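# Push or carry the carton out of the counter-shelf aisle

## Task

Get the carton completely out of the aisle that runs between the counter and the low shelf, disturbing nothing else as far as possible. At the end the gripper must have released it and the robot must have backed away. The carton has to stay out of the aisle without the robot holding it there. The robot must not tip over or finish leaning.

## Robot and tools

Robot: a Hello Robot Stretch 3 with one arm. It has a two-wheel base 0.33 m long and 0.34 m wide, a mast with a lift, and a telescoping arm that sticks out to the robot's right side. On the end of the arm is a wrist (yaw, pitch, roll) with a two-finger gripper. The base has no sideways motion, so to shift the gripper forward or back you drive the base. On-the-spot turns pivot about the point midway between the drive wheels, which is 0.05 m behind the front edge. With the arm pulled in and the wrist folded, the robot sweeps a circle of radius 0.28 m when it turns. An unfolded, level gripper reaches outside that circle.

Frames: the base frame has its origin on the floor between the drive wheels, with x forward, y left and z up. hand_pose is reported in this frame, at the point where the closed fingertips meet. The odometry frame is the base frame as it stood when the scene began. Heading is positive to the left and runs from -3.142 to 3.142.

Tool execute_actions: it takes an argument actions, which is a list holding a single action or nothing. An empty list just reports the state and images. It also takes an optional argument cameras, a list of names from head_camera, nav_camera, wrist_camera and all. If you leave it out or pass null, you get every camera; [] gives none. An action may hold these keys:
- base: exactly one command. {"translate_m": d} drives straight by d metres relative to where the base now is, forward positive, range -1 to 1. {"rotate_rad": d} turns in place by d radians relative to the current heading, counter-clockwise (left) positive, range -3.2 to 3.2. Both are offsets. They count from the base position in the latest reported state.
- joints: a dict of absolute targets, keyed by joint name, with one number each.
  - lift_m: 0 to 1.1 m, the arm's height.
  - arm_m: 0 to 0.52 m, the extension.
  - wrist_yaw_rad: -1.345 to 4.42. 0 points along the arm, positive swings toward the front, and 3.0 is folded over the base.
  - wrist_pitch_rad: -1.57 to 0.451. 0 is level and negative tips the fingertips down.
  - wrist_roll_rad: -2.911 to 2.911. At 0 the fingers are side by side and level.
  - gripper_m: -0.089 to 0.179, higher is wider. The actual fingertip gap is less than this value.
  - head_pan_rad: -3.953 to 1.73. 0 looks forward, positive is left, and -1.57 looks along the arm.
  - head_tilt_rad: -1.53 to 0.419. Negative looks down.
- contact_limits: optional, only {"arm_m": effort %} with a value of 1 to 100. The arm stops with contact_stop once its effort reaches that level. Smaller numbers are gentler, but too small stops it at once.
All motions in one action start together. Joints or base you leave out may keep pushing toward their earlier targets. A key that is not recognised, or a value out of range, rejects the whole call. No action runs longer than 15 s. After a call reports a stop, the later motion calls in the same reply are skipped.

Tool wait: seconds, from 0 to 10. The robot gets no new commands and keeps what it has. It returns state and images. Tool zoom_image: camera plus region [x0, y0, x1, y1], given in pixels of that camera's latest full image, with the origin at the top left and at most 504x504. Tool finished_scene: scene is the number of the current scene. It is final, and its result says whether the task succeeded.

Result lines: base_status and joint_status report how each commanded motion ended: done, off_target (stopped short, may still be pushing), contact_stop, time_out or torque_fault. After the last three, the target is dropped. A joint that hit contact_stop goes slack until you command it again. on_its_own covers things you did not command; there, "held at" means the target being held, not the actual position. motor_effort is a percentage of maximum, positive toward higher joint values, with the peak in brackets. It is noisy and biased, and a positive wheel effort means pushing forward. joint_positions gives the current joint values. base_odometry comes from wheel counts, so slipping shows up as travel. turned_by_wheels and turned_by_imu give the turn since the previous result. base_tilt is in degrees, with forward and right positive, and carries a steady error of up to about 4 degrees. lidar_m has 12 ranges in metres from the base origin, one per 30-degree sector, counter-clockwise starting dead ahead (4th is left, 7th is behind, 10th is right). It works in a plane 0.17 m above the floor, covers 0.15 to 12 m, and shows "-" where nothing is seen. It misses glass and the robot's own parts, and the mast and lowered parts can block some sectors. wrist_depth_mm and head_depth_mm are 7x7 grids of median depth in mm, starting at the top left (wrist 45 to 1000, head 280 to 4000, the head one rotated sideways). The pictures line gives the order of the images. Camera calibration is given with K, distortion and T_world_to_cam mapping base frame to camera. It is only approximate.

Speed: the base is fast (0.30 m/s, 1.9 rad/s) only when stowed, meaning lift_m below 0.30, arm_m below 0.03 and wrist_yaw_rad above 2.54. Otherwise it is held to 0.10 m/s and 0.63 rad/s.

Gripper: to grasp, command a value below the object's width. To let go, command at least 0.02 above the value where the fingers met the object. The readings do not confirm a hold. To re-squeeze, send a different value.

Cautions: fold or unfold the wrist only with lift_m between 0.32 and 0.95, pitch -0.4 and roll near 0. With yaw below -0.4, keep pitch at -0.5 or lower. Pushing with the arm against something solid while the gripper is above about 0.45 m can tip the robot, and a raised contact limit or a repeated push makes this worse. Do not drive while gripping, hooking or pushing something that is fixed. Avoid snagging furniture, especially when reversing. If base_tilt shows a lean, undo the last move in small steps, free the gripper, and lower lift_m to about 0.2. The base, wrist and head do not stop on contact, and a wrist pushed hard for long cuts out for 10 s. Avoid drops, slams and hard pushes, and keep other objects in place. A loose object may occasionally be nudged by an outside push. Release the carton and move away before ending the scene.

Each tool is called after "Call:" as name(argument=value, ...), one argument or row to a line, values as JSON.

## Session

Call:
execute_actions(
  actions=[
    {"joints":{"head_tilt_rad":-0.7}},
  ],
)

Scene clock: 0.93 s.
base_odometry: x=+0.000 y=+0.000 heading=+0.000 (m, m, rad; odometry frame)
turned_by_wheels: +0.000 (rad since the last result)
turned_by_imu: +0.000 (rad since the last result)
base_tilt: forward=+1.0 right=+1.7 (deg)
lidar_m: 1.50 1.00 0.92 1.07 1.76 1.24 1.22 1.17 1.48 1.17 1.87 1.86
head_depth_mm: 1521 1676 1880 1991 1624 1347 1154 / 1579 1772 1990 2016 1611 1345 1157 / 1656 1826 2092 1985 1606 1346 1152 / 1727 1924 2218 1976 1598 1331 1145 / 1745 1730 1955 1954 1578 1339 1139 / 1816 1430 1594 1784 1573 1320 1137 / 1900 1273 1356 1490 1555 1317 1132
base_status: not commanded
joint_positions: lift_m=+0.304 arm_m=+0.003 wrist_yaw_rad=+3.080 wrist_pitch_rad=-0.568 wrist_roll_rad=-0.009 gripper_m=+0.037 head_pan_rad=+0.008 head_tilt_rad=-0.691
joint_status: all done
motor_effort: left_wheel=+0(0) right_wheel=-1(1) lift_m=+23(23) arm_m=+0(0) wrist_yaw_rad=+0(0) wrist_pitch_rad=+5(5) wrist_roll_rad=+0(0) gripper_m=+0(0) head_pan_rad=+1(1) head_tilt_rad=-2(24) (%)
hand_pose: x=-0.0087 y=+0.0552 z=+0.2842 quat_wxyz=(+0.219, +0.681, +0.178, +0.676) (m; base frame)
wrist_depth_mm: - - - - - 871 818 / 909 885 879 878 869 846 839 / 725 711 - 702 703 686 691 / 608 600 597 589 584 579 577 / 523 533 - 536 520 503 504 / 468 - - - - 448 441 / - - - - 400 394 395
pictures: head_camera (sideways: a quarter turn clockwise sets it upright), nav_camera (sideways: a quarter turn counterclockwise sets it upright), wrist_camera
camera_calibration (this result's frames):
head_camera: T_world_to_cam=[[-0.641814, -0.0507587, -0.765178, 1.02056], [-0.0353989, 0.998704, -0.036558, 0.0573573], [0.766043, 0.00362302, -0.64278, 0.793186], [0, 0, 0, 1]] pos_world=[0.0494262, -0.0083544, 1.29285]
nav_camera: T_world_to_cam=[[0.639983, -0.0117208, 0.7683, -0.963937], [-0.0071694, -0.999931, -0.00928247, 0.0607598], [0.768356, 0.000432375, -0.640023, 0.78326], [0, 0, 0, 1]] pos_world=[0.0155166, 0.0491188, 1.24246]
wrist_camera: T_world_to_cam=[[0.997235, -0.0703747, -0.0238835, 0.0239654], [-0.0663348, -0.698008, -0.713011, 0.275815], [0.033507, 0.712623, -0.700746, 0.317286], [0, 0, 0, 1]] pos_world=[-0.0162343, -0.0318978, 0.419569]
Images, in order (width x height): head_camera 896x504, nav_camera 672x504, wrist_camera 644x364.

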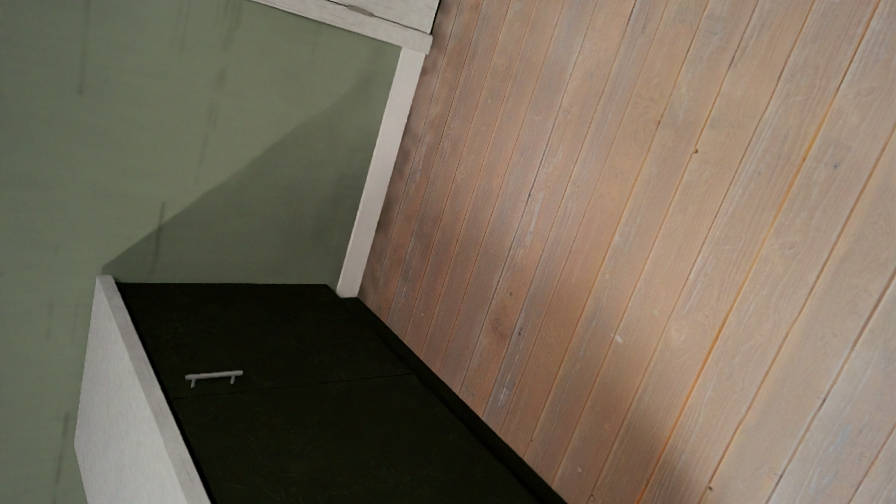

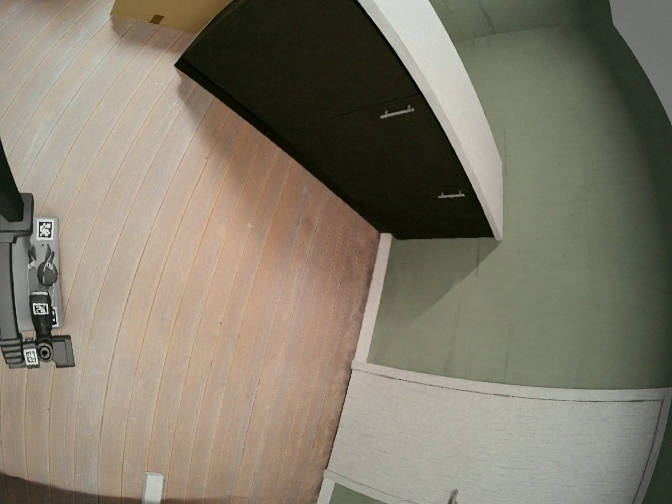

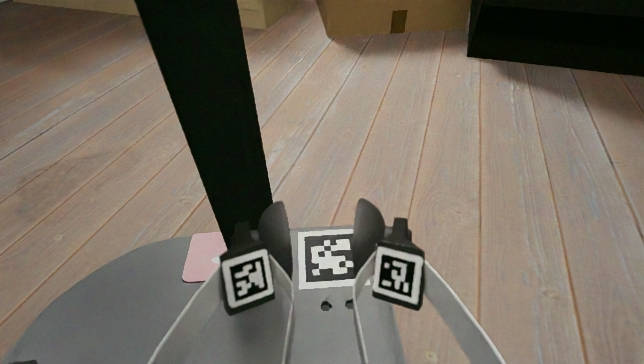

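Call:
execute_actions(
  actions=[
    {"base":{"rotate_rad":1.7},"joints":{"lift_m":0.285,"wrist_pitch_rad":-0.4,"head_pan_rad":-0.3}},
  ],
  cameras=["head_camera","nav_camera"],
)

Scene clock: 5.63 s.
base_odometry: x=+0.000 y=+0.000 heading=+1.700 (m, m, rad; odometry frame)
turned_by_wheels: +1.700 (rad since the last result)
turned_by_imu: +1.684 (rad since the last result)
base_tilt: forward=+0.9 right=+1.5 (deg)
lidar_m: 1.07 1.55 1.22 1.22 1.54 1.48 1.17 1.96 1.86 1.33 0.96 0.92
head_depth_mm: 2582 1203 928 1050 1238 1352 1156 / 2697 2940 2495 1162 1313 1344 1149 / 2716 3056 2616 1444 1563 1346 1150 / 2806 3113 2608 1428 1561 1334 1149 / 2891 2750 2552 1473 1544 1329 1140 / 2925 2791 1482 1549 1575 1319 1139 / 2989 3103 1417 1594 1558 1312 1132
base_status: done
joint_positions: lift_m=+0.286 arm_m=+0.003 wrist_yaw_rad=+3.080 wrist_pitch_rad=-0.422 wrist_roll_rad=-0.009 gripper_m=+0.037 head_pan_rad=-0.293 head_tilt_rad=-0.692
joint_status: all done
motor_effort: left_wheel=-3(11) right_wheel=+3(12) lift_m=+13(18) arm_m=+0(0) wrist_yaw_rad=+0(0) wrist_pitch_rad=+9(9) wrist_roll_rad=+0(0) gripper_m=+0(1) head_pan_rad=-4(29) head_tilt_rad=-3(2) (%)
hand_pose: x=-0.0074 y=+0.0760 z=+0.2973 quat_wxyz=(+0.169, +0.692, +0.128, +0.690) (m; base frame)
wrist_depth_mm: - 967 - - - - - / - - - - - - - / 936 928 891 898 885 866 865 / 725 716 - 698 696 684 675 / 588 587 - 578 591 567 556 / 504 515 - 516 - 481 479 / 447 - - - 423 418 417
pictures: head_camera (sideways: a quarter turn clockwise sets it upright), nav_camera (sideways: a quarter turn counterclockwise sets it upright)
camera_calibration (this result's frames):
head_camera: T_world_to_cam=[[-0.628688, 0.141731, -0.764633, 1.01977], [0.261851, 0.964417, -0.0365344, 0.0555132], [0.732247, -0.223189, -0.643429, 0.794238], [0, 0, 0, 1]] pos_world=[0.0450028, -0.0208055, 1.29281]
nav_camera: T_world_to_cam=[[0.608442, -0.200867, 0.767757, -0.963037], [-0.302911, -0.952974, -0.00926999, 0.0625476], [0.733514, -0.226922, -0.640675, 0.78432], [0, 0, 0, 1]] pos_world=[0.029589, 0.0441431, 1.24245]
Images, in order (width x height): head_camera 896x504, nav_camera 672x504.

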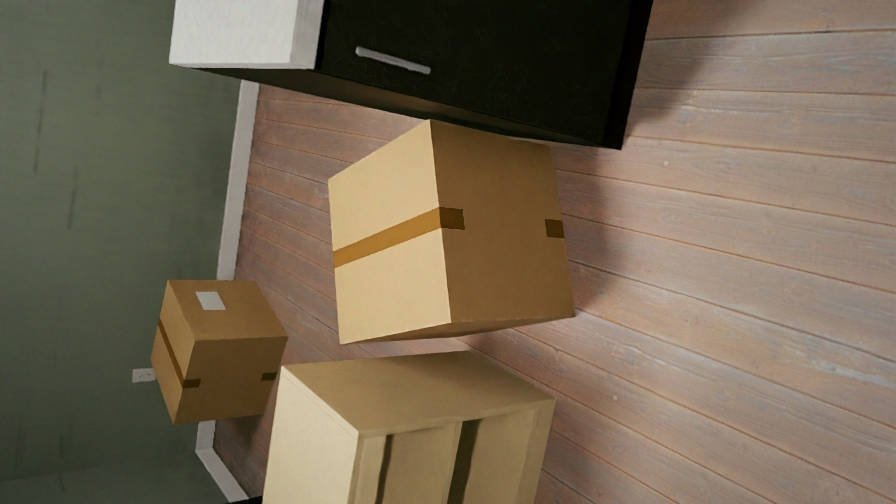

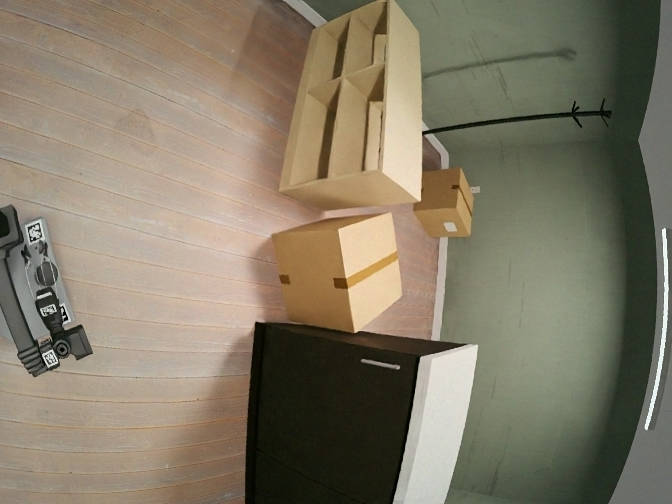

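Call:
execute_actions(
  actions=[
    {"base":{"translate_m":0.62}},
  ],
  cameras=[],
)

Call:
execute_actions(
  actions=[
    {"base":{"rotate_rad":-0.53},"joints":{"head_pan_rad":0,"head_tilt_rad":-1.1}},
  ],
  cameras=[],
)

Call:
execute_actions(
  actions=[
    {"base":{"translate_m":0.38}},
  ],
  cameras=["nav_camera"],
)

Call:
execute_actions(
  actions=[
    {"joints":{"lift_m":0.32}},
  ],
  cameras=[],
)

Call:
execute_actions(
  actions=[
    {"base":{"translate_m":0.15}},
  ],
  cameras=["head_camera","nav_camera"],
)

Scene clock: 20.33 s.
base_odometry: x=-0.080 y=+0.615 heading=+1.700 (m, m, rad; odometry frame)
turned_by_wheels: +0.000 (rad since the last result)
turned_by_imu: +0.005 (rad since the last result)
base_tilt: forward=+0.9 right=+1.7 (deg)
lidar_m: 0.55 1.00 1.56 1.15 1.23 1.57 1.78 2.26 1.60 0.55 0.54 0.47
head_depth_mm: 2173 2447 2645 2009 1089 988 1158 / 2221 2485 2666 2001 1091 961 1140 / 2280 2551 2578 1988 1083 948 1099 / 2317 2582 2436 1972 1109 983 1115 / 2370 2517 2277 1894 1179 1269 1134 / 2455 2675 2359 1038 883 1039 1135 / 2448 2699 2526 1029 881 1179 1136
base_status: done
joint_positions: lift_m=+0.286 arm_m=+0.003 wrist_yaw_rad=+3.080 wrist_pitch_rad=-0.421 wrist_roll_rad=-0.009 gripper_m=+0.037 head_pan_rad=-0.293 head_tilt_rad=-0.692
joint_status: not commanded
motor_effort: left_wheel=-3(9) right_wheel=+2(11) lift_m=+13(13) arm_m=+0(1) wrist_yaw_rad=+0(1) wrist_pitch_rad=+9(9) wrist_roll_rad=+0(0) gripper_m=+1(0) head_pan_rad=-3(4) head_tilt_rad=-3(2) (%)
hand_pose: x=-0.0074 y=+0.0761 z=+0.2974 quat_wxyz=(+0.169, +0.692, +0.127, +0.690) (m; base frame)
wrist_depth_mm: - - - - - - - / - - - - - - - / 947 921 893 902 887 875 847 / 732 716 - 699 692 694 685 / 592 589 - 581 596 568 565 / 504 513 - 512 - 482 477 / 447 - - - 422 425 416
pictures: none
No camera images: the call's "cameras" was empty. Leave "cameras" out to get every camera's image.

Scene clock: 21.87 s.
base_odometry: x=-0.080 y=+0.615 heading=+1.170 (m, m, rad; odometry frame)
turned_by_wheels: -0.530 (rad since the last result)
turned_by_imu: -0.526 (rad since the last result)
base_tilt: forward=+1.0 right=+1.6 (deg)
lidar_m: 0.47 0.55 1.00 1.56 1.16 1.22 1.58 1.78 2.26 1.58 0.56 0.54
head_depth_mm: 2081 1042 1026 1013 1240 1176 1091 / 2097 1792 1072 1254 1285 1175 1082 / 2103 1765 1066 1136 1288 1182 - / 2059 1791 1060 1009 1285 1175 - / 2088 1782 1062 1192 1275 1166 - / 2059 1781 1183 1323 1273 1166 1096 / 1936 975 851 1016 1255 1160 1069
base_status: done
joint_positions: lift_m=+0.286 arm_m=+0.003 wrist_yaw_rad=+3.080 wrist_pitch_rad=-0.421 wrist_roll_rad=-0.009 gripper_m=+0.037 head_pan_rad=-0.007 head_tilt_rad=-1.087
joint_status: all done
motor_effort: left_wheel=+2(12) right_wheel=-4(9) lift_m=+13(13) arm_m=+0(0) wrist_yaw_rad=+0(0) wrist_pitch_rad=+9(9) wrist_roll_rad=+0(0) gripper_m=+0(0) head_pan_rad=+5(29) head_tilt_rad=-5(19) (%)
hand_pose: x=-0.0074 y=+0.0761 z=+0.2975 quat_wxyz=(+0.169, +0.692, +0.127, +0.690) (m; base frame)
wrist_depth_mm: 877 - - - - 884 893 / 895 - - - - 911 958 / 932 911 895 904 883 787 699 / 730 722 - 705 695 679 588 / 593 587 - 580 592 569 539 / 505 517 - 511 - 483 479 / 448 - - - 423 424 419
pictures: none
No camera images: the call's "cameras" was empty. Leave "cameras" out to get every camera's image.

Scene clock: 24.90 s.
base_odometry: x=+0.068 y=+0.965 heading=+1.170 (m, m, rad; odometry frame)
turned_by_wheels: +0.000 (rad since the last result)
turned_by_imu: +0.003 (rad since the last result)
base_tilt: forward=+1.1 right=+1.7 (deg)
lidar_m: - 0.41 0.30 0.89 1.51 1.39 1.93 2.11 2.28 0.37 0.34 0.15
head_depth_mm: 2094 1815 1594 1005 894 978 1073 / 2095 1823 1607 961 881 1184 1081 / 2074 1796 1593 956 861 1154 - / 2055 1797 1583 950 859 1024 - / 2063 1779 1591 944 863 1124 - / 2004 1793 1578 963 1220 1153 1099 / 1710 1788 1564 874 883 962 1068
base_status: done
joint_positions: lift_m=+0.286 arm_m=+0.003 wrist_yaw_rad=+3.080 wrist_pitch_rad=-0.421 wrist_roll_rad=-0.009 gripper_m=+0.037 head_pan_rad=-0.007 head_tilt_rad=-1.087
joint_status: not commanded
motor_effort: left_wheel=+2(14) right_wheel=-3(6) lift_m=+13(14) arm_m=+0(1) wrist_yaw_rad=+0(0) wrist_pitch_rad=+9(9) wrist_roll_rad=+0(0) gripper_m=+1(0) head_pan_rad=+5(5) head_tilt_rad=-5(4) (%)
hand_pose: x=-0.0074 y=+0.0761 z=+0.2975 quat_wxyz=(+0.169, +0.692, +0.127, +0.690) (m; base frame)
wrist_depth_mm: - - - - 334 305 312 / - - - - 341 335 342 / 935 918 903 851 379 369 371 / 726 708 - 709 411 417 129 / 596 585 - 581 454 468 132 / 500 514 - 515 - 482 139 / 449 - - - 423 187 145
pictures: nav_camera (sideways: a quarter turn counterclockwise sets it upright)
camera_calibration (this result's frames):
nav_camera: T_world_to_cam=[[0.886835, -0.0226438, 0.461531, -0.565743], [-0.0240269, -0.999707, -0.00288001, 0.0525242], [0.461461, -0.00853508, -0.887119, 1.10643], [0, 0, 0, 1]] pos_world=[-0.00758989, 0.0491417, 1.24279]
Images, in order (width x height): nav_camera 672x504.

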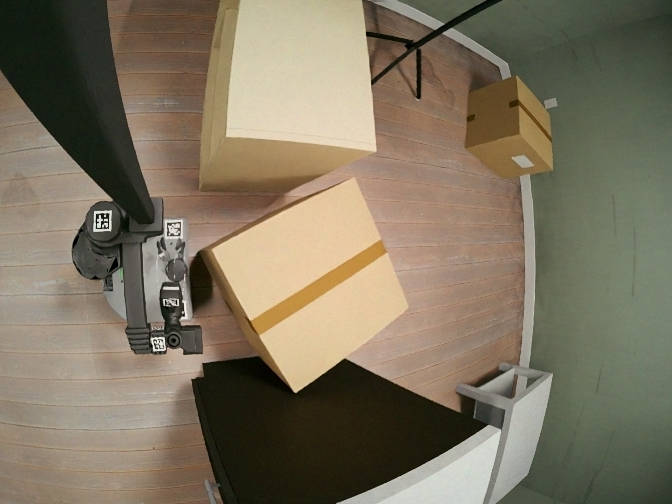

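Scene clock: 26.03 s.
base_odometry: x=+0.068 y=+0.965 heading=+1.170 (m, m, rad; odometry frame)
turned_by_wheels: +0.000 (rad since the last result)
turned_by_imu: +0.000 (rad since the last result)
base_tilt: forward=+1.0 right=+1.8 (deg)
lidar_m: - 0.41 0.30 0.88 1.51 1.39 1.93 2.12 2.27 0.37 0.34 0.15
head_depth_mm: 2110 1813 1618 1001 896 980 1073 / 2085 1815 1590 957 876 1177 1081 / 2080 1805 1582 955 864 1145 - / 2068 1788 1596 947 862 1023 - / 2055 1776 1578 947 857 1127 - / 2023 1779 1567 961 1223 1154 1095 / 1698 1767 1567 879 882 967 1084
base_status: not commanded
joint_positions: lift_m=+0.319 arm_m=+0.003 wrist_yaw_rad=+3.080 wrist_pitch_rad=-0.421 wrist_roll_rad=-0.009 gripper_m=+0.037 head_pan_rad=-0.007 head_tilt_rad=-1.087
joint_status: all done
motor_effort: left_wheel=+2(2) right_wheel=-2(3) lift_m=+31(31) arm_m=-1(0) wrist_yaw_rad=+0(0) wrist_pitch_rad=+9(9) wrist_roll_rad=+0(0) gripper_m=+0(1) head_pan_rad=+5(4) head_tilt_rad=-4(4) (%)
hand_pose: x=-0.0074 y=+0.0761 z=+0.3315 quat_wxyz=(+0.169, +0.692, +0.127, +0.690) (m; base frame)
wrist_depth_mm: - - - - 422 307 311 / - - - - 340 334 342 / - - 978 910 377 369 371 / 783 778 - 748 414 411 129 / 643 645 - 628 454 464 132 / 547 535 - 530 - 507 139 / 471 487 - - 456 187 145
pictures: none
No camera images: the call's "cameras" was empty. Leave "cameras" out to get every camera's image.

Scene clock: 28.63 s.
base_odometry: x=+0.127 y=+1.103 heading=+1.170 (m, m, rad; odometry frame)
turned_by_wheels: +0.000 (rad since the last result)
turned_by_imu: +0.001 (rad since the last result)
base_tilt: forward=+1.0 right=+1.5 (deg)
lidar_m: - - 0.30 0.28 1.62 1.51 2.08 2.25 0.38 0.37 0.16 0.15
head_depth_mm: 2010 1830 1606 1427 878 967 965 / 2005 1794 1606 963 865 1141 1086 / 2026 1825 1592 954 863 826 - / 2026 1778 1587 946 861 804 - / 2009 1788 1574 948 859 803 - / 1996 1792 1577 1395 1260 1149 1099 / 1629 1742 1566 1414 888 896 976
base_status: done
joint_positions: lift_m=+0.319 arm_m=+0.003 wrist_yaw_rad=+3.080 wrist_pitch_rad=-0.421 wrist_roll_rad=-0.009 gripper_m=+0.037 head_pan_rad=-0.007 head_tilt_rad=-1.087
joint_status: not commanded
motor_effort: left_wheel=+10(22) right_wheel=+0(8) lift_m=+31(32) arm_m=+0(0) wrist_yaw_rad=+0(0) wrist_pitch_rad=+8(9) wrist_roll_rad=+0(0) gripper_m=+0(1) head_pan_rad=+4(4) head_tilt_rad=-4(4) (%)
hand_pose: x=-0.0074 y=+0.0761 z=+0.3315 quat_wxyz=(+0.169, +0.692, +0.127, +0.690) (m; base frame)
wrist_depth_mm: - - - 295 302 304 302 / - - - 324 329 105 84 / - - 963 355 365 109 84 / 780 782 - 393 404 114 87 / 639 628 - 442 441 120 91 / 543 539 - 501 - 126 95 / 468 492 - - 444 127 99
pictures: head_camera (sideways: a quarter turn clockwise sets it upright), nav_camera (sideways: a quarter turn counterclockwise sets it upright)
camera_calibration (this result's frames):
head_camera: T_world_to_cam=[[-0.888183, -0.0398113, -0.457763, 0.621523], [-0.0329546, 0.999193, -0.0229584, 0.0396216], [0.458308, -0.00530585, -0.888778, 1.11493], [0, 0, 0, 1]] pos_world=[0.0423527, -0.00893038, 1.27634]
nav_camera: T_world_to_cam=[[0.886835, -0.0226448, 0.461532, -0.565743], [-0.0240281, -0.999707, -0.00288002, 0.0525242], [0.461462, -0.00853561, -0.887119, 1.10642], [0, 0, 0, 1]] pos_world=[-0.0075898, 0.0491417, 1.24279]
Images, in order (width x height): head_camera 896x504, nav_camera 672x504.

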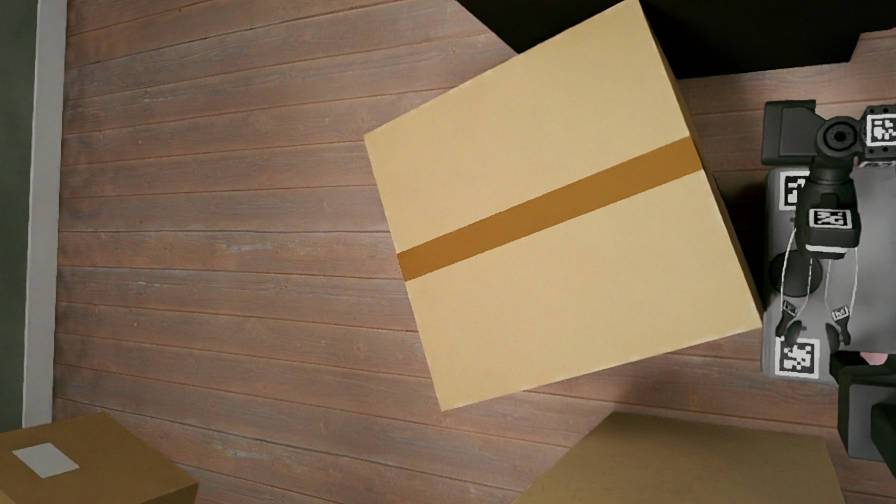

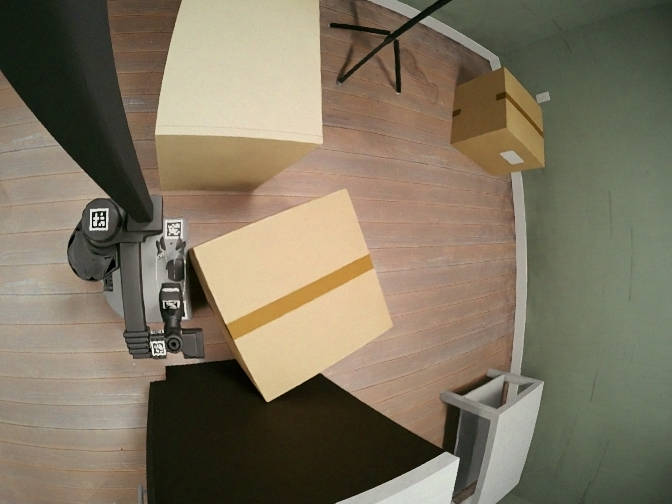

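Call:
execute_actions(
  actions=[
    {"base":{"translate_m":0.7},"joints":{"lift_m":0.42}},
  ],
  cameras=["nav_camera"],
)

Call:
execute_actions(
  actions=[
    {"base":{"translate_m":-0.2}},
  ],
  cameras=[],
)

Call:
execute_actions(
  actions=[
    {"base":{"translate_m":-0.8},"joints":{"lift_m":0.28,"head_tilt_rad":-0.8}},
  ],
  cameras=["nav_camera"],
)

Scene clock: 40.07 s.
base_odometry: x=+0.400 y=+1.747 heading=+1.170 (m, m, rad; odometry frame)
turned_by_wheels: +0.000 (rad since the last result)
turned_by_imu: +0.005 (rad since the last result)
base_tilt: forward=+1.1 right=+1.7 (deg)
lidar_m: - - 1.01 0.96 1.11 0.48 2.77 0.52 0.45 0.19 0.15 -
head_depth_mm: 1442 1721 1607 1430 880 795 1089 / 1438 1704 1599 963 870 795 - / 1453 1709 1603 958 865 788 - / 1444 1697 1572 948 861 786 - / 1448 1720 1582 965 858 786 - / 1449 1715 1584 1415 1274 1172 1090 / 1464 1617 1538 1404 1276 1162 1079
base_status: done
joint_positions: lift_m=+0.419 arm_m=+0.003 wrist_yaw_rad=+3.080 wrist_pitch_rad=-0.421 wrist_roll_rad=-0.009 gripper_m=+0.037 head_pan_rad=-0.007 head_tilt_rad=-1.087
joint_status: all done
on_its_own: right_wheel is at rest, and its effort (+26) is outside its rest range (-18 to +18)
motor_effort: left_wheel=+4(19) right_wheel=+26(31) lift_m=+31(31) arm_m=+0(0) wrist_yaw_rad=+0(0) wrist_pitch_rad=+8(9) wrist_roll_rad=+0(0) gripper_m=+0(0) head_pan_rad=+4(4) head_tilt_rad=-4(4) (%)
hand_pose: x=-0.0074 y=+0.0761 z=+0.4315 quat_wxyz=(+0.169, +0.692, +0.127, +0.690) (m; base frame)
wrist_depth_mm: 800 815 - - - - - / 656 770 - - - - 980 / 526 960 - - - - 937 / 820 828 - 921 915 895 853 / 648 725 - 762 187 175 173 / 484 635 - 651 170 149 147 / 545 572 564 578 225 130 129
pictures: nav_camera (sideways: a quarter turn counterclockwise sets it upright)
camera_calibration (this result's frames):
nav_camera: T_world_to_cam=[[0.88684, -0.0226196, 0.461523, -0.565732], [-0.0239997, -0.999708, -0.00287985, 0.0525238], [0.461453, -0.00852244, -0.887124, 1.10643], [0, 0, 0, 1]] pos_world=[-0.0075918, 0.0491413, 1.24279]
Images, in order (width x height): nav_camera 672x504.

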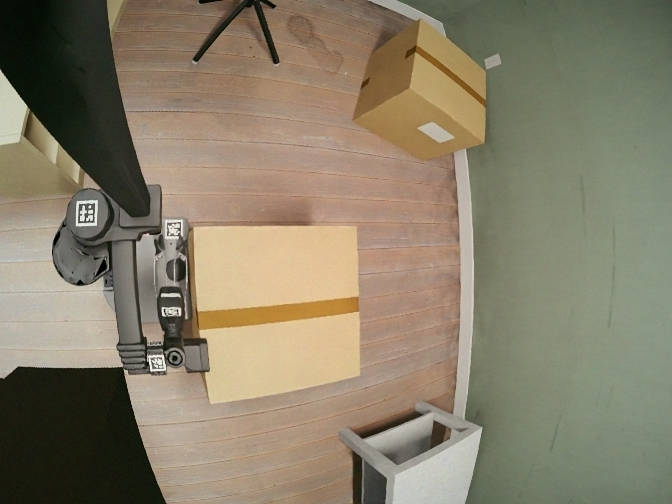

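Scene clock: 43.23 s.
base_odometry: x=+0.322 y=+1.563 heading=+1.170 (m, m, rad; odometry frame)
turned_by_wheels: +0.000 (rad since the last result)
turned_by_imu: -0.001 (rad since the last result)
base_tilt: forward=+1.0 right=+1.8 (deg)
lidar_m: 0.25 0.26 1.00 0.91 0.36 0.41 2.57 0.52 0.38 0.37 0.35 0.26
head_depth_mm: 1626 1801 1615 1373 907 1179 1086 / 1625 1813 1608 959 888 1170 - / 1642 1800 1592 959 890 1169 - / 1656 1800 1579 953 888 1172 - / 1650 1805 1576 965 892 1166 - / 1668 1768 1568 1406 1271 1169 1094 / 1570 1556 1564 1402 1275 1162 1076
base_status: done
joint_positions: lift_m=+0.419 arm_m=+0.003 wrist_yaw_rad=+3.080 wrist_pitch_rad=-0.421 wrist_roll_rad=-0.009 gripper_m=+0.037 head_pan_rad=-0.007 head_tilt_rad=-1.087
joint_status: not commanded
motor_effort: left_wheel=+1(6) right_wheel=-2(18) lift_m=+31(31) arm_m=+0(0) wrist_yaw_rad=+0(0) wrist_pitch_rad=+9(9) wrist_roll_rad=+0(0) gripper_m=+0(0) head_pan_rad=+5(5) head_tilt_rad=-4(4) (%)
hand_pose: x=-0.0074 y=+0.0761 z=+0.4315 quat_wxyz=(+0.169, +0.692, +0.127, +0.690) (m; base frame)
wrist_depth_mm: 285 297 - - - - - / 310 320 - - - - - / 337 352 - - - - - / 376 385 - 920 902 910 893 / 416 428 - 758 773 754 744 / 470 481 - 642 637 633 635 / 544 539 551 575 564 553 328
pictures: none
No camera images: the call's "cameras" was empty. Leave "cameras" out to get every camera's image.

Scene clock: 48.33 s.
base_odometry: x=+0.010 y=+0.827 heading=+1.170 (m, m, rad; odometry frame)
turned_by_wheels: +0.000 (rad since the last result)
turned_by_imu: -0.006 (rad since the last result)
base_tilt: forward=+1.0 right=+1.5 (deg)
lidar_m: 1.04 0.40 0.38 0.91 1.29 1.31 1.79 1.98 2.28 0.65 0.41 0.52
head_depth_mm: 2105 2377 2128 1678 977 960 941 / 2113 2430 2129 1637 1483 1250 1112 / 2128 2444 1479 1432 1480 1272 1111 / 2126 2437 1464 1429 1467 1266 1109 / 2119 2454 2094 1644 1454 1261 1104 / 2122 2305 2141 1721 1450 1231 1098 / 2135 1958 2001 1722 899 915 1001
base_status: done
joint_positions: lift_m=+0.281 arm_m=+0.003 wrist_yaw_rad=+3.080 wrist_pitch_rad=-0.421 wrist_roll_rad=-0.009 gripper_m=+0.037 head_pan_rad=-0.007 head_tilt_rad=-0.802
joint_status: all done
motor_effort: left_wheel=+2(11) right_wheel=-2(10) lift_m=+14(28) arm_m=+0(0) wrist_yaw_rad=+0(0) wrist_pitch_rad=+8(9) wrist_roll_rad=+0(0) gripper_m=+0(0) head_pan_rad=+5(4) head_tilt_rad=+1(14) (%)
hand_pose: x=-0.0074 y=+0.0761 z=+0.2926 quat_wxyz=(+0.169, +0.692, +0.127, +0.690) (m; base frame)
wrist_depth_mm: - - - - 866 859 318 / - - - - 903 922 339 / 936 905 895 885 783 668 376 / 718 716 - 700 664 505 421 / 587 583 - 575 580 482 477 / 494 511 - - - 476 473 / 440 - - - 418 413 412
pictures: nav_camera (sideways: a quarter turn counterclockwise sets it upright)
camera_calibration (this result's frames):
nav_camera: T_world_to_cam=[[0.72133, -0.0214501, 0.692259, -0.865331], [-0.022448, -0.999719, -0.00758637, 0.0586436], [0.692227, -0.0100675, -0.721609, 0.889842], [0, 0, 0, 1]] pos_world=[0.00953266, 0.0490242, 1.2416]
Images, in order (width x height): nav_camera 672x504.

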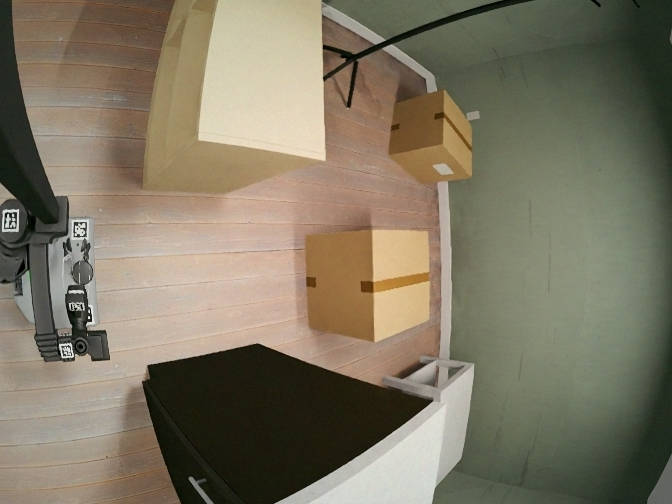

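Call:
finished_scene(
  scene=1,
)

The scene is finished: the task was done.


## Next scene

The same job, from a new start.

Call:
execute_actions(
  actions=[
    {"joints":{"head_tilt_rad":-0.7}},
  ],
)

Scene clock: 0.93 s.
base_odometry: x=+0.000 y=+0.000 heading=+0.000 (m, m, rad; odometry frame)
turned_by_wheels: +0.000 (rad since the last result)
turned_by_imu: +0.000 (rad since the last result)
base_tilt: forward=+0.9 right=+1.7 (deg)
lidar_m: 0.70 0.80 1.74 1.21 1.57 2.24 2.23 1.14 0.67 0.67 0.81 1.19
head_depth_mm: 1279 1465 1670 1920 1653 1384 1177 / 1279 1442 1654 1920 1650 1375 1175 / 1267 1444 1672 1859 1637 1366 1166 / 1256 1403 1649 1359 1254 1338 1161 / 1260 1391 1643 1357 1151 1316 1164 / 1257 1381 1638 1346 1207 1338 1161 / 1250 1394 1627 1840 1386 1340 1146
base_status: not commanded
joint_positions: lift_m=+0.464 arm_m=+0.003 wrist_yaw_rad=+3.005 wrist_pitch_rad=-0.603 wrist_roll_rad=-0.009 gripper_m=+0.037 head_pan_rad=+0.008 head_tilt_rad=-0.691
joint_status: all done
motor_effort: left_wheel=+0(1) right_wheel=-1(0) lift_m=+24(23) arm_m=+0(0) wrist_yaw_rad=+0(0) wrist_pitch_rad=+5(5) wrist_roll_rad=+0(0) gripper_m=+0(1) head_pan_rad=+1(1) head_tilt_rad=-3(23) (%)
hand_pose: x=+0.0056 y=+0.0481 z=+0.4372 quat_wxyz=(+0.255, +0.685, +0.165, +0.663) (m; base frame)
wrist_depth_mm: - - - - - - - / - - - - - - - / 989 952 951 942 928 907 873 / 833 808 798 784 773 776 762 / 722 706 698 697 691 674 656 / 631 614 632 626 - 599 593 / 561 563 - - 537 532 534
pictures: head_camera (sideways: a quarter turn clockwise sets it upright), nav_camera (sideways: a quarter turn counterclockwise sets it upright), wrist_camera
camera_calibration (this result's frames):
head_camera: T_world_to_cam=[[-0.641817, -0.0507576, -0.765176, 1.02056], [-0.0353974, 0.998704, -0.0365579, 0.0573572], [0.76604, 0.00362173, -0.642782, 0.79319], [0, 0, 0, 1]] pos_world=[0.0494262, -0.00835447, 1.29285]
nav_camera: T_world_to_cam=[[0.639985, -0.0117219, 0.768298, -0.963934], [-0.00717109, -0.999931, -0.00928242, 0.0607597], [0.768354, 0.000431085, -0.640025, 0.783263], [0, 0, 0, 1]] pos_world=[0.0155164, 0.0491188, 1.24246]
wrist_camera: T_world_to_cam=[[0.989101, -0.145343, -0.0235309, 0.0163433], [-0.121477, -0.715268, -0.688211, 0.371195], [0.0831959, 0.683569, -0.725129, 0.440848], [0, 0, 0, 1]] pos_world=[-0.00775015, -0.0334707, 0.575516]
Images, in order (width x height): head_camera 896x504, nav_camera 672x504, wrist_camera 644x364.

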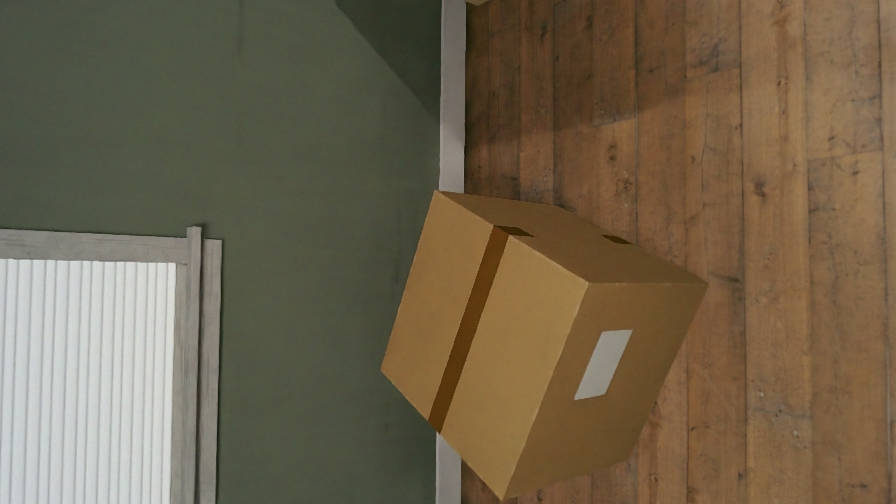

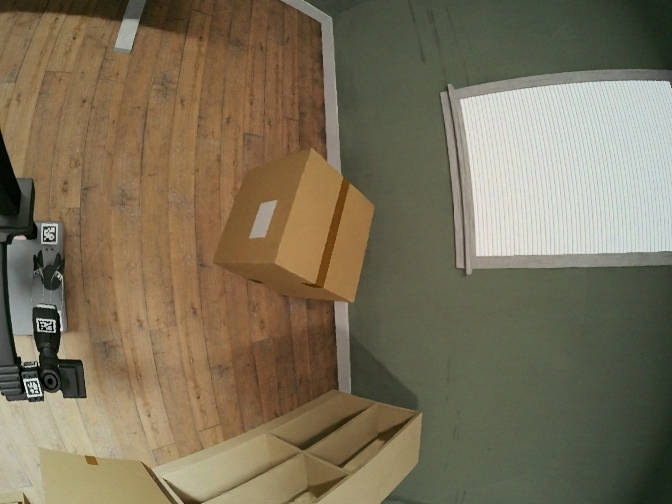

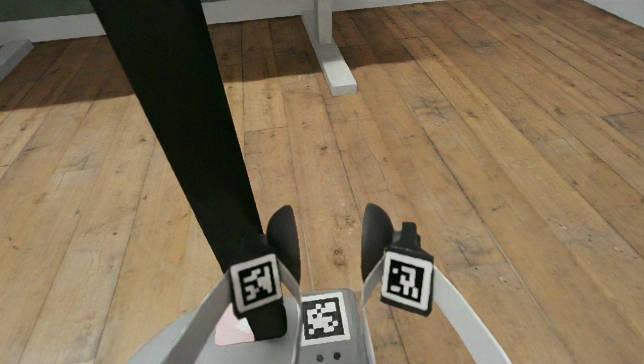

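Call:
execute_actions(
  actions=[
    {"base":{"rotate_rad":-1.75},"joints":{"lift_m":0.285,"wrist_pitch_rad":-0.4,"head_tilt_rad":-0.95}},
  ],
  cameras=["head_camera","nav_camera"],
)

Scene clock: 8.00 s.
base_odometry: x=+0.000 y=+0.000 heading=-1.750 (m, m, rad; odometry frame)
turned_by_wheels: -1.750 (rad since the last result)
turned_by_imu: -1.737 (rad since the last result)
base_tilt: forward=+0.9 right=+1.7 (deg)
lidar_m: 0.67 0.74 1.19 0.71 0.73 1.82 1.21 1.65 1.56 2.23 1.40 0.88
head_depth_mm: 859 876 1074 1514 1400 1232 1110 / 988 1052 1152 1376 1397 1237 1105 / 2718 1536 1321 1514 1388 1242 1104 / 2774 2280 1255 1133 1361 1227 1099 / 2753 2265 1240 1140 1377 1214 1095 / 2686 2240 1264 1180 1383 1224 1094 / 2626 2234 1273 1414 1376 1213 1088
base_status: done
joint_positions: lift_m=+0.286 arm_m=+0.003 wrist_yaw_rad=+3.005 wrist_pitch_rad=-0.422 wrist_roll_rad=-0.009 gripper_m=+0.037 head_pan_rad=+0.008 head_tilt_rad=-0.938
joint_status: all done
motor_effort: left_wheel=+2(12) right_wheel=-3(9) lift_m=+14(19) arm_m=+0(0) wrist_yaw_rad=+0(0) wrist_pitch_rad=+9(9) wrist_roll_rad=+0(0) gripper_m=+0(0) head_pan_rad=+0(1) head_tilt_rad=-3(16) (%)
hand_pose: x=+0.0092 y=+0.0743 z=+0.2974 quat_wxyz=(+0.195, +0.696, +0.102, +0.683) (m; base frame)
wrist_depth_mm: 683 - 793 - - - - / 750 - 832 - - - 917 / 873 816 839 916 882 885 769 / 753 729 725 720 710 690 687 / 615 600 - 579 593 564 564 / 518 505 - 512 - 481 473 / 456 - - - 421 421 421
pictures: head_camera (sideways: a quarter turn clockwise sets it upright), nav_camera (sideways: a quarter turn counterclockwise sets it upright)
camera_calibration (this result's frames):
head_camera: T_world_to_cam=[[-0.809778, -0.0520275, -0.584425, 0.786046], [-0.043512, 0.998643, -0.0286125, 0.047052], [0.58512, 0.00225974, -0.810943, 1.01299], [0, 0, 0, 1]] pos_world=[0.0458516, -0.00838126, 1.2822]
nav_camera: T_world_to_cam=[[0.808782, -0.0104457, 0.588015, -0.730037], [-0.0089935, -0.999945, -0.00539327, 0.0557052], [0.588039, -0.000926332, -0.808832, 1.0039], [0, 0, 0, 1]] pos_world=[0.000611589, 0.0490064, 1.24156]
Images, in order (width x height): head_camera 896x504, nav_camera 672x504.

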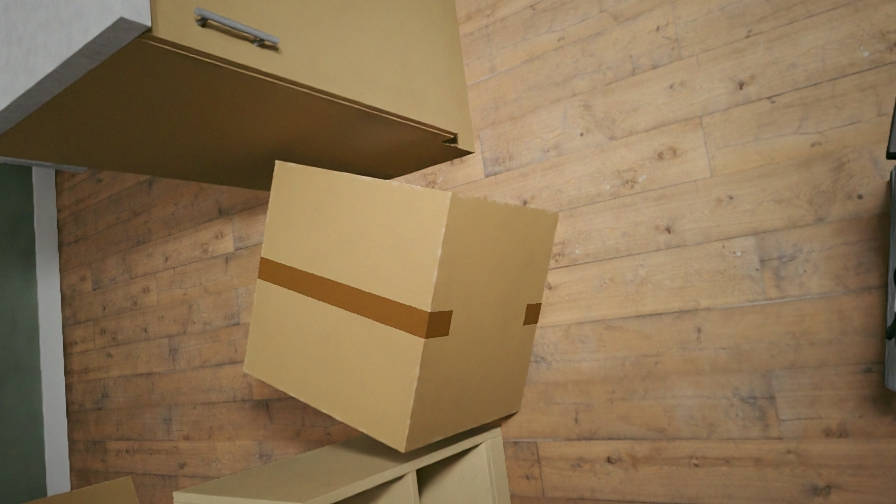

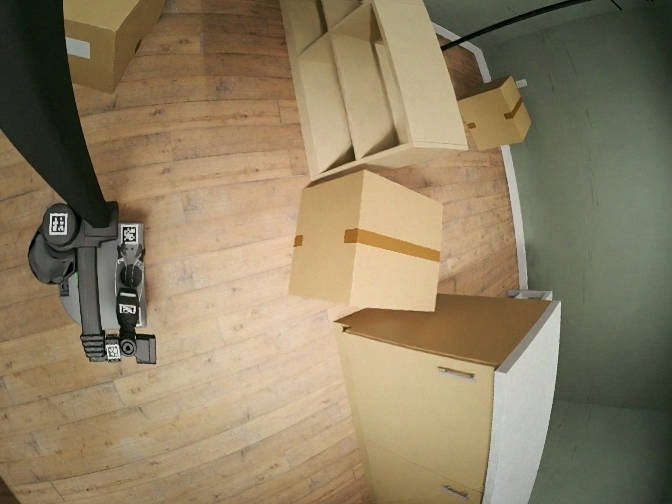

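Call:
execute_actions(
  actions=[
    {"base":{"translate_m":0.55}},
  ],
  cameras=[],
)

Call:
execute_actions(
  actions=[
    {"base":{"rotate_rad":0.16},"joints":{"lift_m":0.42,"head_tilt_rad":-1.15}},
  ],
  cameras=[],
)

Call:
execute_actions(
  actions=[
    {"base":{"translate_m":0.2}},
  ],
  cameras=["head_camera","nav_camera"],
)

Scene clock: 18.93 s.
base_odometry: x=-0.098 y=-0.541 heading=-1.750 (m, m, rad; odometry frame)
turned_by_wheels: +0.000 (rad since the last result)
turned_by_imu: +0.004 (rad since the last result)
base_tilt: forward=+0.9 right=+1.7 (deg)
lidar_m: - 0.15 0.22 0.99 0.98 0.99 1.76 1.95 2.39 2.15 0.16 0.15
head_depth_mm: 1892 676 641 675 717 1028 1106 / 2035 786 839 901 967 1173 1115 / 2442 2290 1848 1261 945 846 1073 / 2413 2264 1877 1594 928 823 1016 / 2374 2234 1857 1577 924 819 1059 / 2362 2234 1841 1575 918 817 1081 / 2297 2210 1846 1571 949 813 1071
base_status: done
joint_positions: lift_m=+0.286 arm_m=+0.003 wrist_yaw_rad=+3.005 wrist_pitch_rad=-0.421 wrist_roll_rad=-0.009 gripper_m=+0.037 head_pan_rad=+0.008 head_tilt_rad=-0.939
joint_status: not commanded
motor_effort: left_wheel=+2(14) right_wheel=-2(7) lift_m=+14(14) arm_m=+0(1) wrist_yaw_rad=+0(0) wrist_pitch_rad=+9(9) wrist_roll_rad=+0(0) gripper_m=+0(0) head_pan_rad=+0(1) head_tilt_rad=-3(3) (%)
hand_pose: x=+0.0092 y=+0.0744 z=+0.2975 quat_wxyz=(+0.195, +0.697, +0.101, +0.683) (m; base frame)
wrist_depth_mm: 867 - - - - 269 171 / 882 - - - - 268 171 / 846 952 930 916 723 268 171 / 757 730 711 716 655 268 171 / 614 600 - 588 448 268 171 / 509 512 - 521 - 267 170 / 455 - - - 426 247 171
pictures: none
No camera images: the call's "cameras" was empty. Leave "cameras" out to get every camera's image.

Scene clock: 21.00 s.
base_odometry: x=-0.098 y=-0.541 heading=-1.590 (m, m, rad; odometry frame)
turned_by_wheels: +0.160 (rad since the last result)
turned_by_imu: +0.159 (rad since the last result)
base_tilt: forward=+1.1 right=+1.6 (deg)
lidar_m: 0.15 0.16 0.30 1.57 1.01 1.36 1.76 1.95 2.23 1.05 0.15 -
head_depth_mm: 1981 870 869 868 960 1197 1113 / 1967 1751 1264 972 1256 1203 - / 1970 1741 1566 941 866 1167 - / 1964 1726 1552 937 859 1173 - / 1944 1732 1035 938 867 1200 - / 1960 1714 1548 938 877 1183 - / 1891 1721 1153 1062 1222 1178 1117
base_status: done
joint_positions: lift_m=+0.419 arm_m=+0.003 wrist_yaw_rad=+3.005 wrist_pitch_rad=-0.421 wrist_roll_rad=-0.009 gripper_m=+0.037 head_pan_rad=+0.008 head_tilt_rad=-1.136
joint_status: all done
motor_effort: left_wheel=-3(11) right_wheel=+3(9) lift_m=+33(31) arm_m=+0(1) wrist_yaw_rad=+0(1) wrist_pitch_rad=+9(9) wrist_roll_rad=+0(0) gripper_m=-1(0) head_pan_rad=+1(1) head_tilt_rad=-4(16) (%)
hand_pose: x=+0.0092 y=+0.0745 z=+0.4315 quat_wxyz=(+0.194, +0.697, +0.101, +0.683) (m; base frame)
wrist_depth_mm: 822 - - - 913 923 394 / 787 - - - - 558 417 / 859 945 - - - 371 265 / 944 915 946 930 842 357 218 / 804 803 - 775 732 345 197 / 685 672 - 654 - 328 192 / 582 582 - 574 560 290 189
pictures: none
No camera images: the call's "cameras" was empty. Leave "cameras" out to get every camera's image.

Scene clock: 24.03 s.
base_odometry: x=-0.102 y=-0.741 heading=-1.590 (m, m, rad; odometry frame)
turned_by_wheels: +0.000 (rad since the last result)
turned_by_imu: +0.001 (rad since the last result)
base_tilt: forward=+1.0 right=+1.7 (deg)
lidar_m: - - 0.15 0.95 1.11 1.15 1.96 2.13 2.25 0.32 0.15 -
head_depth_mm: 1992 1768 846 846 842 898 1111 / 1977 1749 1559 1133 1239 1193 - / 1964 1740 1556 942 862 811 - / 1943 1746 1550 939 858 810 - / 1953 1715 1559 935 858 813 - / 1920 1723 1544 937 860 1148 - / 1821 1731 1542 1088 865 1153 1122
base_status: done
joint_positions: lift_m=+0.419 arm_m=+0.003 wrist_yaw_rad=+3.005 wrist_pitch_rad=-0.421 wrist_roll_rad=-0.009 gripper_m=+0.037 head_pan_rad=+0.008 head_tilt_rad=-1.137
joint_status: not commanded
motor_effort: left_wheel=-3(8) right_wheel=+18(46) lift_m=+33(32) arm_m=+0(0) wrist_yaw_rad=+0(0) wrist_pitch_rad=+9(9) wrist_roll_rad=+0(0) gripper_m=+1(0) head_pan_rad=+1(0) head_tilt_rad=-4(4) (%)
hand_pose: x=+0.0092 y=+0.0745 z=+0.4315 quat_wxyz=(+0.194, +0.697, +0.101, +0.683) (m; base frame)
wrist_depth_mm: 947 - - 919 372 383 407 / 963 - - - 391 404 360 / 989 - - - 302 270 266 / 932 998 962 888 262 214 209 / 799 793 - 741 203 175 173 / 694 669 - 643 - 152 148 / 585 581 - 577 279 133 128
pictures: head_camera (sideways: a quarter turn clockwise sets it upright), nav_camera (sideways: a quarter turn counterclockwise sets it upright)
camera_calibration (this result's frames):
head_camera: T_world_to_cam=[[-0.909023, -0.0527808, -0.413391, 0.563855], [-0.048448, 0.998606, -0.0209653, 0.0371199], [0.413921, 0.000970038, -0.910312, 1.14317], [0, 0, 0, 1]] pos_world=[0.0411712, -0.00841641, 1.27452]
nav_camera: T_world_to_cam=[[0.908763, -0.00968684, 0.4172, -0.508134], [-0.00972691, -0.999951, -0.00202997, 0.0513301], [0.417199, -0.00221331, -0.908812, 1.13488], [0, 0, 0, 1]] pos_world=[-0.011198, 0.0489172, 1.24349]
Images, in order (width x height): head_camera 896x504, nav_camera 672x504.

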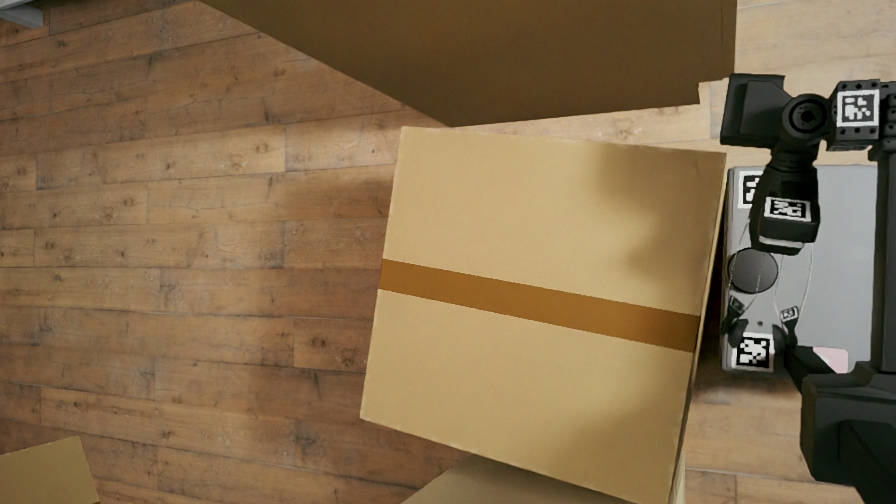

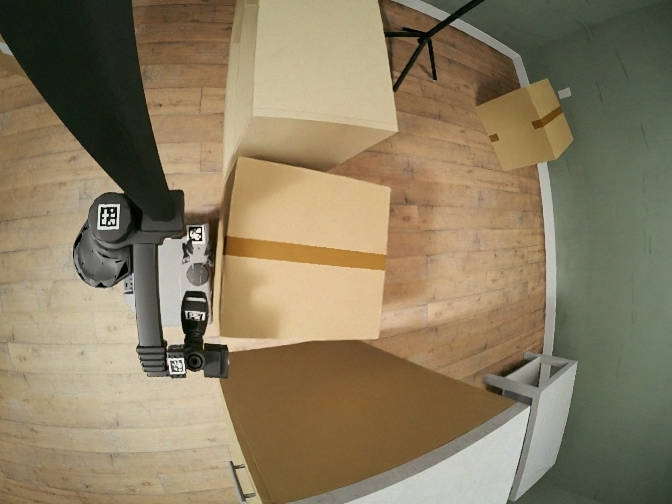

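Call:
execute_actions(
  actions=[
    {"base":{"translate_m":0.8}},
  ],
  cameras=["nav_camera"],
)

Call:
execute_actions(
  actions=[
    {"base":{"translate_m":-0.9},"joints":{"lift_m":0.28,"head_tilt_rad":-0.8}},
  ],
  cameras=["nav_camera"],
)

Scene clock: 38.70 s.
base_odometry: x=-0.117 y=-1.541 heading=-1.590 (m, m, rad; odometry frame)
turned_by_wheels: +0.000 (rad since the last result)
turned_by_imu: +0.006 (rad since the last result)
base_tilt: forward=+1.0 right=+1.7 (deg)
lidar_m: - - 0.15 0.19 0.49 0.52 2.76 0.42 0.34 0.65 2.16 -
head_depth_mm: 1619 1765 1577 1428 1289 1191 1112 / 1604 1735 1565 1421 1303 1208 - / 1598 1738 1554 951 871 811 - / 1611 1744 1551 940 859 804 - / 1600 1728 1550 942 859 806 - / 1605 1732 1543 929 854 815 - / 1598 1719 1521 975 854 812 1113
base_status: done
joint_positions: lift_m=+0.419 arm_m=+0.003 wrist_yaw_rad=+3.005 wrist_pitch_rad=-0.421 wrist_roll_rad=-0.009 gripper_m=+0.037 head_pan_rad=+0.008 head_tilt_rad=-1.137
joint_status: not commanded
on_its_own: left_wheel is at rest, and its effort (+20) is outside its rest range (-18 to +18)
motor_effort: left_wheel=+20(34) right_wheel=+7(29) lift_m=+33(33) arm_m=+0(1) wrist_yaw_rad=+0(0) wrist_pitch_rad=+9(9) wrist_roll_rad=+0(0) gripper_m=+0(1) head_pan_rad=+1(1) head_tilt_rad=-4(4) (%)
hand_pose: x=+0.0092 y=+0.0745 z=+0.4315 quat_wxyz=(+0.194, +0.697, +0.101, +0.683) (m; base frame)
wrist_depth_mm: 842 - - - - - 907 / 698 - - - - 374 359 / 490 980 - - 277 270 266 / 445 846 946 894 217 213 210 / 487 720 - 752 183 175 173 / 536 630 - 631 - 149 148 / 577 581 - 565 186 130 129
pictures: nav_camera (sideways: a quarter turn counterclockwise sets it upright)
camera_calibration (this result's frames):
nav_camera: T_world_to_cam=[[0.908765, -0.00967621, 0.417195, -0.508128], [-0.00971524, -0.999951, -0.00202988, 0.0513299], [0.417194, -0.00220847, -0.908815, 1.13488], [0, 0, 0, 1]] pos_world=[-0.0111988, 0.048917, 1.24349]
Images, in order (width x height): nav_camera 672x504.

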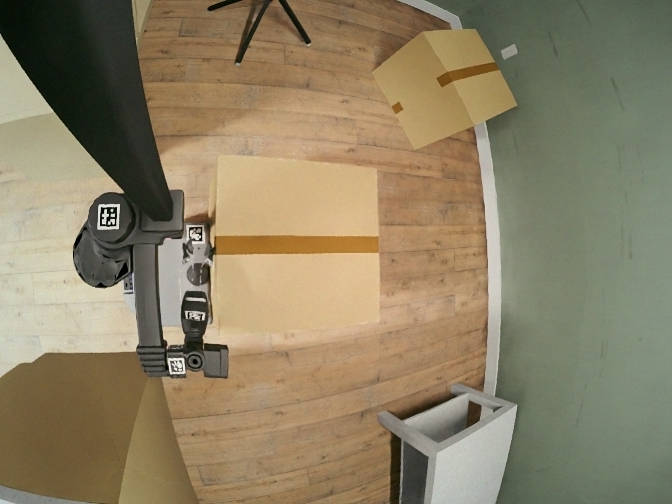

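Scene clock: 44.03 s.
base_odometry: x=-0.100 y=-0.641 heading=-1.590 (m, m, rad; odometry frame)
turned_by_wheels: +0.000 (rad since the last result)
turned_by_imu: -0.006 (rad since the last result)
base_tilt: forward=+1.1 right=+1.7 (deg)
lidar_m: 0.94 0.51 0.40 0.97 1.04 1.25 1.86 2.04 2.25 0.59 0.35 0.44
head_depth_mm: 2186 2379 2118 830 824 818 812 / 2192 2511 2226 1822 1186 1173 1093 / 2150 2536 2165 1697 1507 1288 1125 / 2168 2522 1491 1315 1505 1296 1127 / 2173 2490 1481 1314 1487 1285 1125 / 2171 2470 2142 1375 1479 1276 1118 / 2147 2007 2092 1774 1485 1126 1080
base_status: done
joint_positions: lift_m=+0.281 arm_m=+0.003 wrist_yaw_rad=+3.005 wrist_pitch_rad=-0.421 wrist_roll_rad=-0.009 gripper_m=+0.037 head_pan_rad=+0.008 head_tilt_rad=-0.802
joint_status: all done
motor_effort: left_wheel=-2(15) right_wheel=+2(6) lift_m=+14(27) arm_m=+0(0) wrist_yaw_rad=+0(1) wrist_pitch_rad=+8(8) wrist_roll_rad=+0(0) gripper_m=+0(0) head_pan_rad=+0(1) head_tilt_rad=+0(15) (%)
hand_pose: x=+0.0092 y=+0.0745 z=+0.2926 quat_wxyz=(+0.194, +0.697, +0.101, +0.683) (m; base frame)
wrist_depth_mm: 848 - - - 929 378 398 / 872 - - - 955 416 441 / 864 957 912 894 722 459 493 / 751 729 725 711 592 520 547 / 601 596 - 575 554 556 555 / 500 509 - - - 476 475 / 450 - - - 423 418 414
pictures: nav_camera (sideways: a quarter turn counterclockwise sets it upright)
camera_calibration (this result's frames):
nav_camera: T_world_to_cam=[[0.721582, -0.0110963, 0.69224, -0.865308], [-0.0080993, -0.999938, -0.00758597, 0.0585556], [0.692282, -0.000132768, -0.721627, 0.889864], [0, 0, 0, 1]] pos_world=[0.00882722, 0.0490684, 1.2416]
Images, in order (width x height): nav_camera 672x504.

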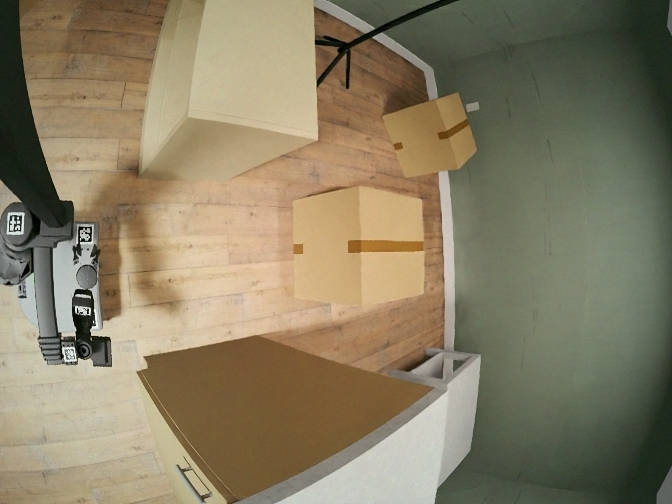

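Call:
finished_scene(
  scene=2,
)

The scene is finished: the task was done.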